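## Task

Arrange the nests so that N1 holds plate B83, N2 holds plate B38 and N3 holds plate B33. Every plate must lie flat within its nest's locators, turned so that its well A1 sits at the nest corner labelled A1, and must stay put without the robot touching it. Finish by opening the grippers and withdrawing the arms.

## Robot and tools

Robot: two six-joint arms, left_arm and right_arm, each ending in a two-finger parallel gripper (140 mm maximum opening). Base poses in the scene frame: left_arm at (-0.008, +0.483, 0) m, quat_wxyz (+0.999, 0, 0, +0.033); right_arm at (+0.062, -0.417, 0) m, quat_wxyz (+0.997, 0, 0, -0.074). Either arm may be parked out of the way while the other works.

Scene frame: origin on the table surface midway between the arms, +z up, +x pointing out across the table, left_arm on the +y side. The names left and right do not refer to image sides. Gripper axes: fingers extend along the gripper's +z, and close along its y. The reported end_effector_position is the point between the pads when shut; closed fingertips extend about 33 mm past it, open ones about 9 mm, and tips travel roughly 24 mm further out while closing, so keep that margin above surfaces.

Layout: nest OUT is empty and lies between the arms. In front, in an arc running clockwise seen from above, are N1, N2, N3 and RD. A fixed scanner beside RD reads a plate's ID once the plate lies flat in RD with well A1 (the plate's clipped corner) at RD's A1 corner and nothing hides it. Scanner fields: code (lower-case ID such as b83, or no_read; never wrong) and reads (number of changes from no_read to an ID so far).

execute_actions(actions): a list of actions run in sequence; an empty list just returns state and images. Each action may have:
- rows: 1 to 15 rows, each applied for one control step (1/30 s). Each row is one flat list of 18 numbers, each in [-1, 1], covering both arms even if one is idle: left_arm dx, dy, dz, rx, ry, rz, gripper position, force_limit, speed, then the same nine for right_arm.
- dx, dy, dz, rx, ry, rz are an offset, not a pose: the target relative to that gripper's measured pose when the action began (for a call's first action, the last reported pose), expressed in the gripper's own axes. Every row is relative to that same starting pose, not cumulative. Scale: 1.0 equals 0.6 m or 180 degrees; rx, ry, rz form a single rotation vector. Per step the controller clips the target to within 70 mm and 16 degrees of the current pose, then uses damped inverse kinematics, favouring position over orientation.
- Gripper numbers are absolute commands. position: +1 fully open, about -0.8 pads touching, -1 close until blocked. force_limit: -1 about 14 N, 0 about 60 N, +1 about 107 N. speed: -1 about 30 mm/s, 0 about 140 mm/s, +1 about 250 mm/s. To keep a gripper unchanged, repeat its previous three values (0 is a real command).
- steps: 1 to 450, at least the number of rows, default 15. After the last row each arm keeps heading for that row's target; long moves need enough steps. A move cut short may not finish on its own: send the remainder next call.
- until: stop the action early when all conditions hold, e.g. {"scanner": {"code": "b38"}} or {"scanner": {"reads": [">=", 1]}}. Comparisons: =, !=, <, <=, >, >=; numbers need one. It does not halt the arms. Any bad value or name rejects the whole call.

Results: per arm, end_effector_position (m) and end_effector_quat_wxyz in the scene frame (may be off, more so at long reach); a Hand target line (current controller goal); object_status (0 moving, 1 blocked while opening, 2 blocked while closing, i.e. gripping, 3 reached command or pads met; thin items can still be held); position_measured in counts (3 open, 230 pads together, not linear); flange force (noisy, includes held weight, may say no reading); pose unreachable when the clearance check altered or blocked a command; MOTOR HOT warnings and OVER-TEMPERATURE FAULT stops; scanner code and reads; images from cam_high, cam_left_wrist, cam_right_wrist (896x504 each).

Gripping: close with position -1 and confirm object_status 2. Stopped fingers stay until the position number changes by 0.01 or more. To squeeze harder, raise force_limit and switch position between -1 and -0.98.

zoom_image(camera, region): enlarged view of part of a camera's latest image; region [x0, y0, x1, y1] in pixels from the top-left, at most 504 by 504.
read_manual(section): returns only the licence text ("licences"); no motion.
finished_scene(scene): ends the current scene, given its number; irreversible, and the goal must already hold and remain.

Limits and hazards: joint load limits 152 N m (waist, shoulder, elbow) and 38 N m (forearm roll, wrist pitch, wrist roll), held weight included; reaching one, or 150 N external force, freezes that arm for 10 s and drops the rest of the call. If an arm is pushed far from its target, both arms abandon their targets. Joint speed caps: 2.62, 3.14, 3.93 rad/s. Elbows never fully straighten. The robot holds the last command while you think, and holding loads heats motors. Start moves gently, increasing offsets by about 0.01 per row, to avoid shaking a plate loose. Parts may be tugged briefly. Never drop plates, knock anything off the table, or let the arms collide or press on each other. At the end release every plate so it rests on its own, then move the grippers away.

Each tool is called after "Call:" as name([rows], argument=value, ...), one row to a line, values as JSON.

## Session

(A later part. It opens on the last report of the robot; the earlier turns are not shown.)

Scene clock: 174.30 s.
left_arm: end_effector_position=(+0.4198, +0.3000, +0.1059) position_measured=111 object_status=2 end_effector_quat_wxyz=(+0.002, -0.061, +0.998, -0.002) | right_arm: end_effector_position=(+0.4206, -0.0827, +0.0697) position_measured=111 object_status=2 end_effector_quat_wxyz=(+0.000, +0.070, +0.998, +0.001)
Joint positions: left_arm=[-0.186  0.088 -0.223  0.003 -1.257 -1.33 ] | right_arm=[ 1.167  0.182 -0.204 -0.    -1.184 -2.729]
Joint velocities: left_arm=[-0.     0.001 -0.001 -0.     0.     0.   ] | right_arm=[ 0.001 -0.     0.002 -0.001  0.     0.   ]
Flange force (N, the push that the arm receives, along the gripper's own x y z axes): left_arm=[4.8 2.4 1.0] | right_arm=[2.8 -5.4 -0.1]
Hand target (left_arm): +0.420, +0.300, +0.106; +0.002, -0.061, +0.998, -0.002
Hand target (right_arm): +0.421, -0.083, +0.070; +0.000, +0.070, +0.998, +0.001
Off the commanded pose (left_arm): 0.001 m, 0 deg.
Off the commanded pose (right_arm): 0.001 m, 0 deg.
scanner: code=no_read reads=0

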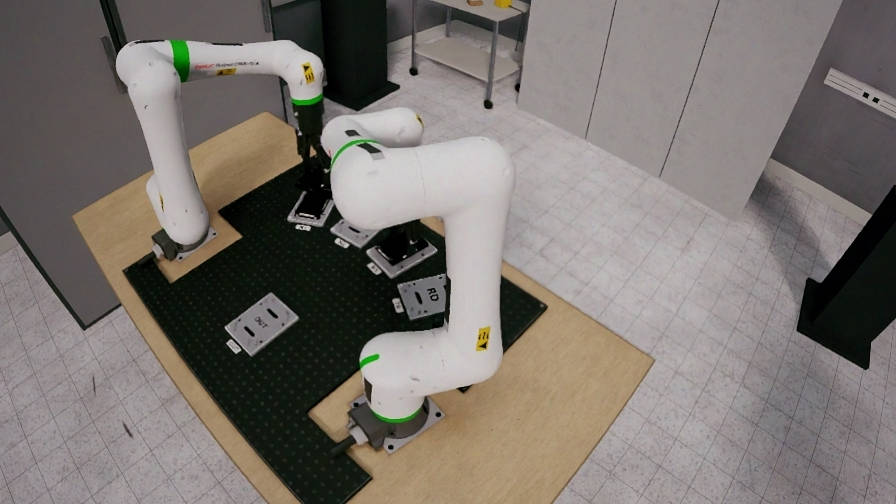

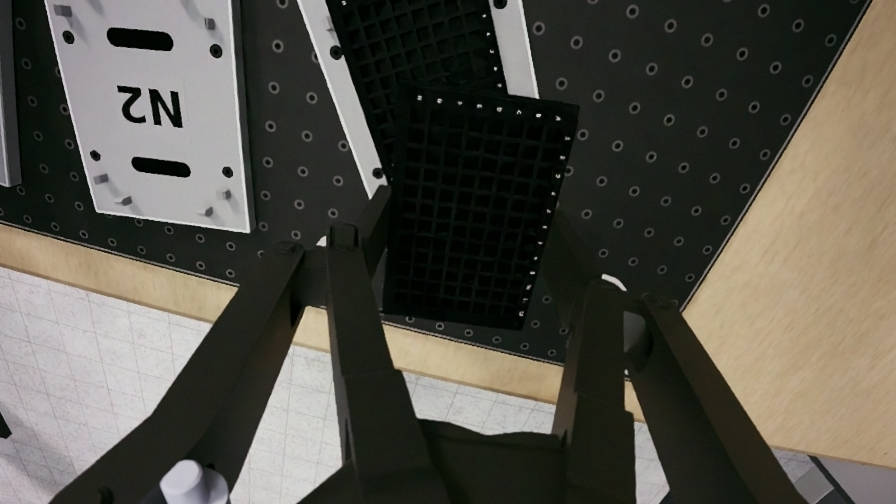

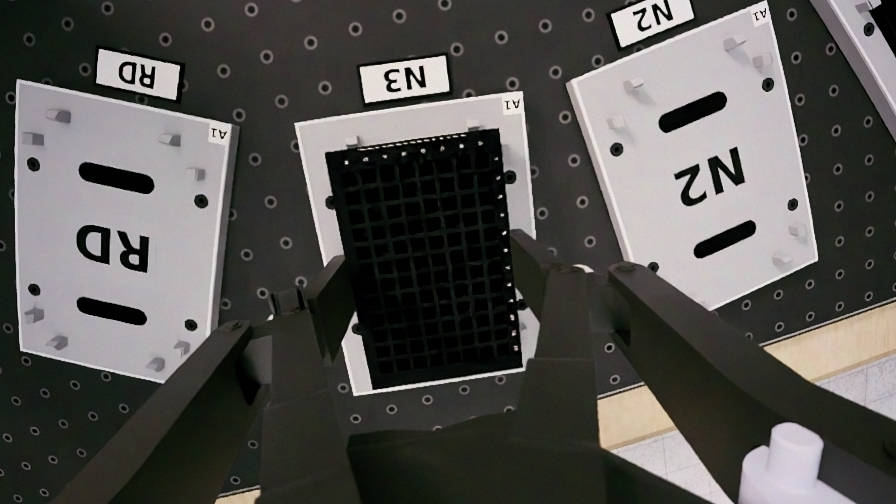

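Call:
execute_actions([
  {"rows":[[0,0,0,0,0,0,-0.98,0.3,-0.7,0.001,0,0.003,0,0,0,-1,0.2,-0.7],[0,0,0,0,0,0,-0.98,0.3,-0.7,0.001,0,0.006,0,0,0,-1,0.2,-0.7],[0,0,0,0,0,0,-0.98,0.3,-0.7,0.001,0,0.009,0,0,0,-1,0.2,-0.7],[0,0,0,0,0,0,-0.98,0.3,-0.7,0.001,0,0.012,0,0,0,-1,0.2,-0.7],[0,0,0,0,0,0,-0.98,0.3,-0.7,0.001,0,0.015,0,0,0,-1,0.2,-0.7],[0,0,0,0,0,0,-0.98,0.3,-0.7,0.001,0,0.018,0,0,0,-1,0.2,-0.7],[0,0,0,0,0,0,-0.98,0.3,-0.7,0.001,0,0.02,0,0,0,-1,0.2,-0.7],[0,0,0,0,0,0,-0.98,0.3,-0.7,0.001,0,0.0225,0,0,0,-1,0.2,-0.7]],"steps":18},
  {"rows":[[0,0,0,0,0,0,-0.98,0.3,-0.7,0,0,0,0,0,0,0.55,0,-0.3]],"steps":12},
  {"rows":[[0,0,0,0,0,0,-0.98,0.3,-0.7,0,0,-0.05,0,0,0,0.55,0,-0.3]],"steps":10},
  {"rows":[[0.001,-0.01,0,0,0,0,-0.98,0.3,-0.7,-0.1,-0.45,-0.15,0,0,0,0.55,0,-0.3],[0.003,-0.025,0,0,0,0,-0.98,0.3,-0.7,-0.1,-0.45,-0.15,0,0,0,0.55,0,-0.3],[0.005,-0.045,0,0,0,0,-0.98,0.3,-0.7,-0.1,-0.45,-0.15,0,0,0,0.55,0,-0.3],[0.008,-0.07,0,0,0,0,-0.98,0.3,-0.7,-0.1,-0.45,-0.15,0,0,0,0.55,0,-0.3],[0.011,-0.1,0,0,0,0,-0.98,0.3,-0.7,-0.1,-0.45,-0.15,0,0,0,0.55,0,-0.3],[0.0394,-0.351,0.02,0,0,0,-0.98,0.3,-0.7,-0.1,-0.45,-0.15,0,0,0,0.55,0,-0.3]],"steps":36},
  {"rows":[[0,0,0.015,0,0,0,-0.98,0.3,-0.7,0,0,0,0,0,0,0.55,0,-0.3],[0,0,0.04,0,0,0,-0.98,0.3,-0.7,0,0,0,0,0,0,0.55,0,-0.3]],"steps":15},
])

Call:
zoom_image(camera="cam_left_wrist", region=[320,10,660,370])

Scene clock: 189.57 s.
left_arm: end_effector_position=(+0.4220, +0.0879, +0.0699) position_measured=111 object_status=2 end_effector_quat_wxyz=(+0.001, -0.061, +0.998, -0.001) | right_arm: end_effector_position=(+0.4431, -0.3584, +0.1762) position_measured=59 object_status=3 end_effector_quat_wxyz=(+0.000, +0.070, +0.998, +0.001)
Joint positions: left_arm=[-0.585  0.402  0.08   0.001 -1.245 -0.93 ] | right_arm=[ 0.644 -0.155 -0.288 -0.001 -1.436 -2.207]
Joint velocities: left_arm=[ 0.     0.001  0.    -0.    -0.     0.001] | right_arm=[-0. -0. -0.  0.  0.  0.]
Flange force (N, the push that the arm receives, along the gripper's own x y z axes): left_arm=[8.2 7.6 0.2] | right_arm=[5.2 -3.6 0.0]
Flange force at the end of the 1st action (N, along the gripper's axes at the end of the call): left_arm=[6.8 5.5 3.0] | right_arm=[9.0 -13.2 -17.6]
Flange force at the end of the 2nd action (N, along the gripper's axes at the end of the call): left_arm=[6.8 3.2 2.5] | right_arm=[4.8 -9.1 -1.3]
Flange force at the end of the 3rd action (N, along the gripper's axes at the end of the call): left_arm=[5.6 1.6 1.7] | right_arm=[3.5 -6.0 1.9]
Flange force at the end of the 4th action (N, along the gripper's axes at the end of the call): left_arm=[6.8 6.0 1.9] | right_arm=[8.4 -4.5 3.6]
Hand target (left_arm): +0.422, +0.088, +0.070; +0.001, -0.061, +0.998, -0.001
Hand target (right_arm): +0.443, -0.358, +0.176; +0.000, +0.070, +0.998, +0.001
Off the commanded pose (left_arm): 0.000 m, 0 deg.
Off the commanded pose (right_arm): 0.000 m, 0 deg.
scanner: code=no_read reads=0

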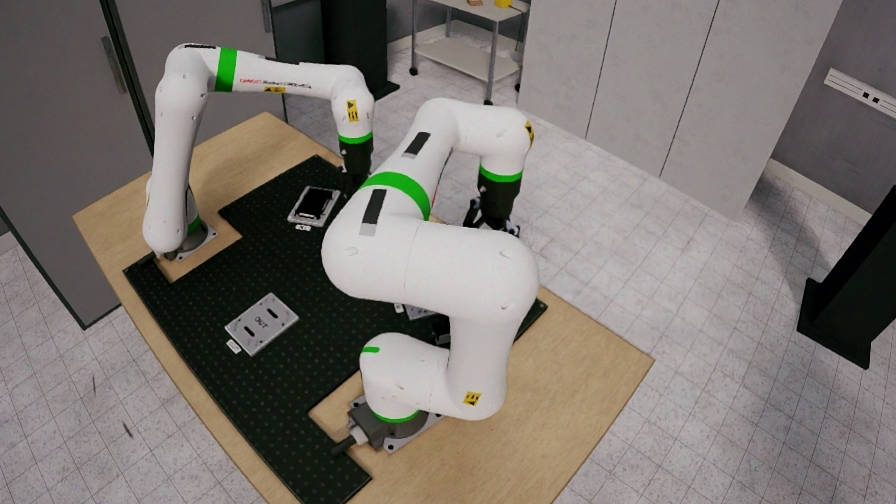

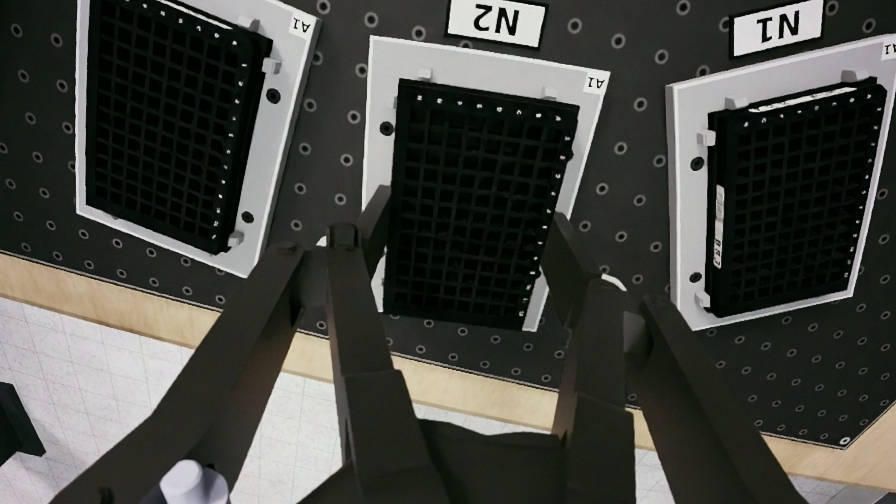

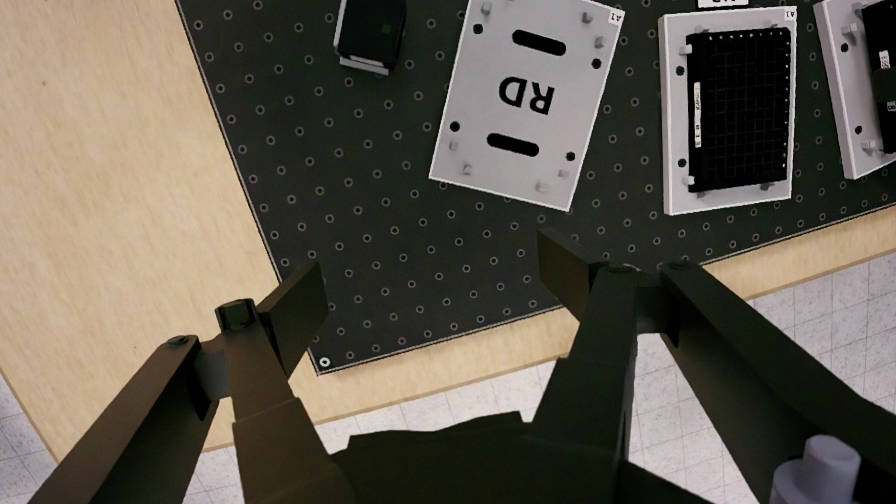

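Region (320, 10, 660, 370) of cam_left_wrist's 896x504 image, scaled by 1.400, with more detail than that image has.

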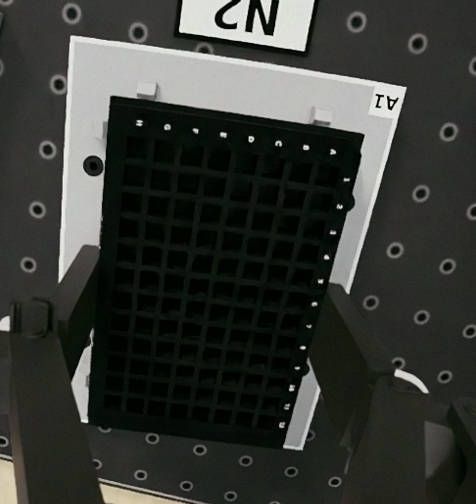

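Call:
execute_actions([
  {"rows":[[-0.0008,-0.0006,0.003,0,0,0,-0.98,0.3,-0.7,0,0,0,0,0,0,0.55,0,-0.3],[-0.0008,-0.0006,0.006,0,0,0,-0.98,0.3,-0.7,0,0,0,0,0,0,0.55,0,-0.3],[-0.0008,-0.0006,0.009,0,0,0,-0.98,0.3,-0.7,0,0,0,0,0,0,0.55,0,-0.3],[-0.0008,-0.0006,0.012,0,0,0,-0.98,0.3,-0.7,0,0,0,0,0,0,0.55,0,-0.3],[-0.0008,-0.0006,0.015,0,0,0,-0.98,0.3,-0.7,0,0,0,0,0,0,0.55,0,-0.3],[-0.0008,-0.0006,0.018,0,0,0,-0.98,0.3,-0.7,0,0,0,0,0,0,0.55,0,-0.3],[-0.0008,-0.0006,0.02,0,0,0,-0.98,0.3,-0.7,0,0,0,0,0,0,0.55,0,-0.3],[-0.0008,-0.0006,0.0228,0,0,0,-0.98,0.3,-0.7,0,0,0,0,0,0,0.55,0,-0.3]],"steps":18},
  {"rows":[[0,0,0,0,0,0,0.55,0,-0.3,0,0,0,0,0,0,0.55,0,-0.3]],"steps":12},
  {"rows":[[0,0,-0.25,0,0,0,0.55,0,-0.3,0,0,0,0,0,0,0.55,0,-0.3]],"steps":25},
])

Call:
zoom_image(camera="cam_left_wrist", region=[200,0,700,280])

Scene clock: 203.60 s.
left_arm: end_effector_position=(+0.4221, +0.0877, +0.2062) position_measured=59 object_status=3 end_effector_quat_wxyz=(+0.001, -0.061, +0.998, -0.001) | right_arm: end_effector_position=(+0.4431, -0.3584, +0.1762) position_measured=59 object_status=3 end_effector_quat_wxyz=(+0.000, +0.070, +0.998, +0.001)
Joint positions: left_arm=[-0.585  0.345  0.326  0.001 -1.548 -0.931] | right_arm=[ 0.644 -0.155 -0.288 -0.001 -1.436 -2.207]
Joint velocities: left_arm=[-0.     0.001  0.     0.     0.    -0.001] | right_arm=[ 0.    -0.    -0.001 -0.    -0.001  0.   ]
Flange force (N, the push that the arm receives, along the gripper's own x y z axes): left_arm=[7.8 5.6 4.6] | right_arm=[5.5 -6.0 3.1]
Flange force at the end of the 1st action (N, along the gripper's axes at the end of the call): left_arm=[5.4 0.7 -1.6] | right_arm=[10.6 -2.2 2.5]
Flange force at the end of the 2nd action (N, along the gripper's axes at the end of the call): left_arm=[4.8 5.0 1.1] | right_arm=[8.4 -5.0 2.1]
Hand target (left_arm): +0.422, +0.088, +0.206; +0.001, -0.061, +0.998, -0.001
Hand target (right_arm): +0.443, -0.358, +0.176; +0.000, +0.070, +0.998, +0.001
Off the commanded pose (left_arm): 0.000 m, 0 deg.
Off the commanded pose (right_arm): 0.000 m, 0 deg.
scanner: code=no_read reads=0

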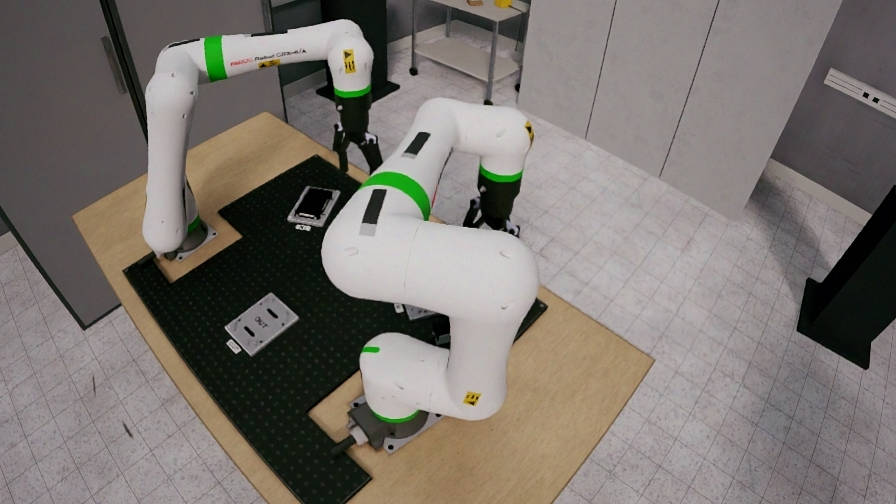

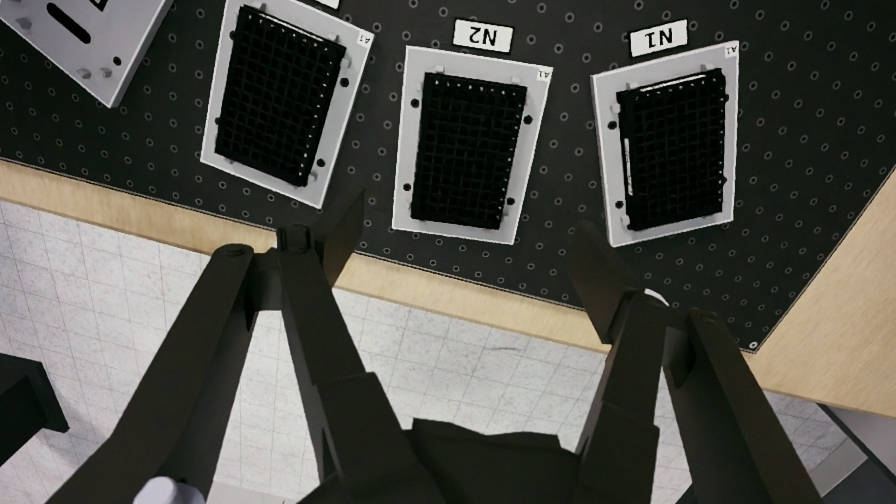

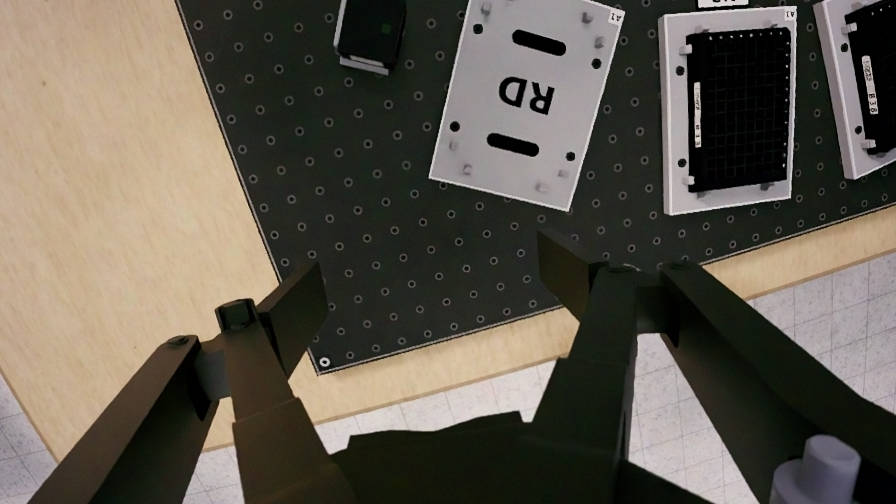

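Region (200, 0, 700, 280) of cam_left_wrist's 896x504 image, scaled by 1.008, with more detail than that image has; it fills the top 282 rows of this view, and the rest is white.

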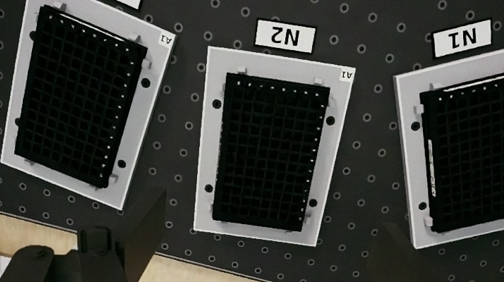

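Call:
finished_scene(scene=1)

The scene is finished: the task was done.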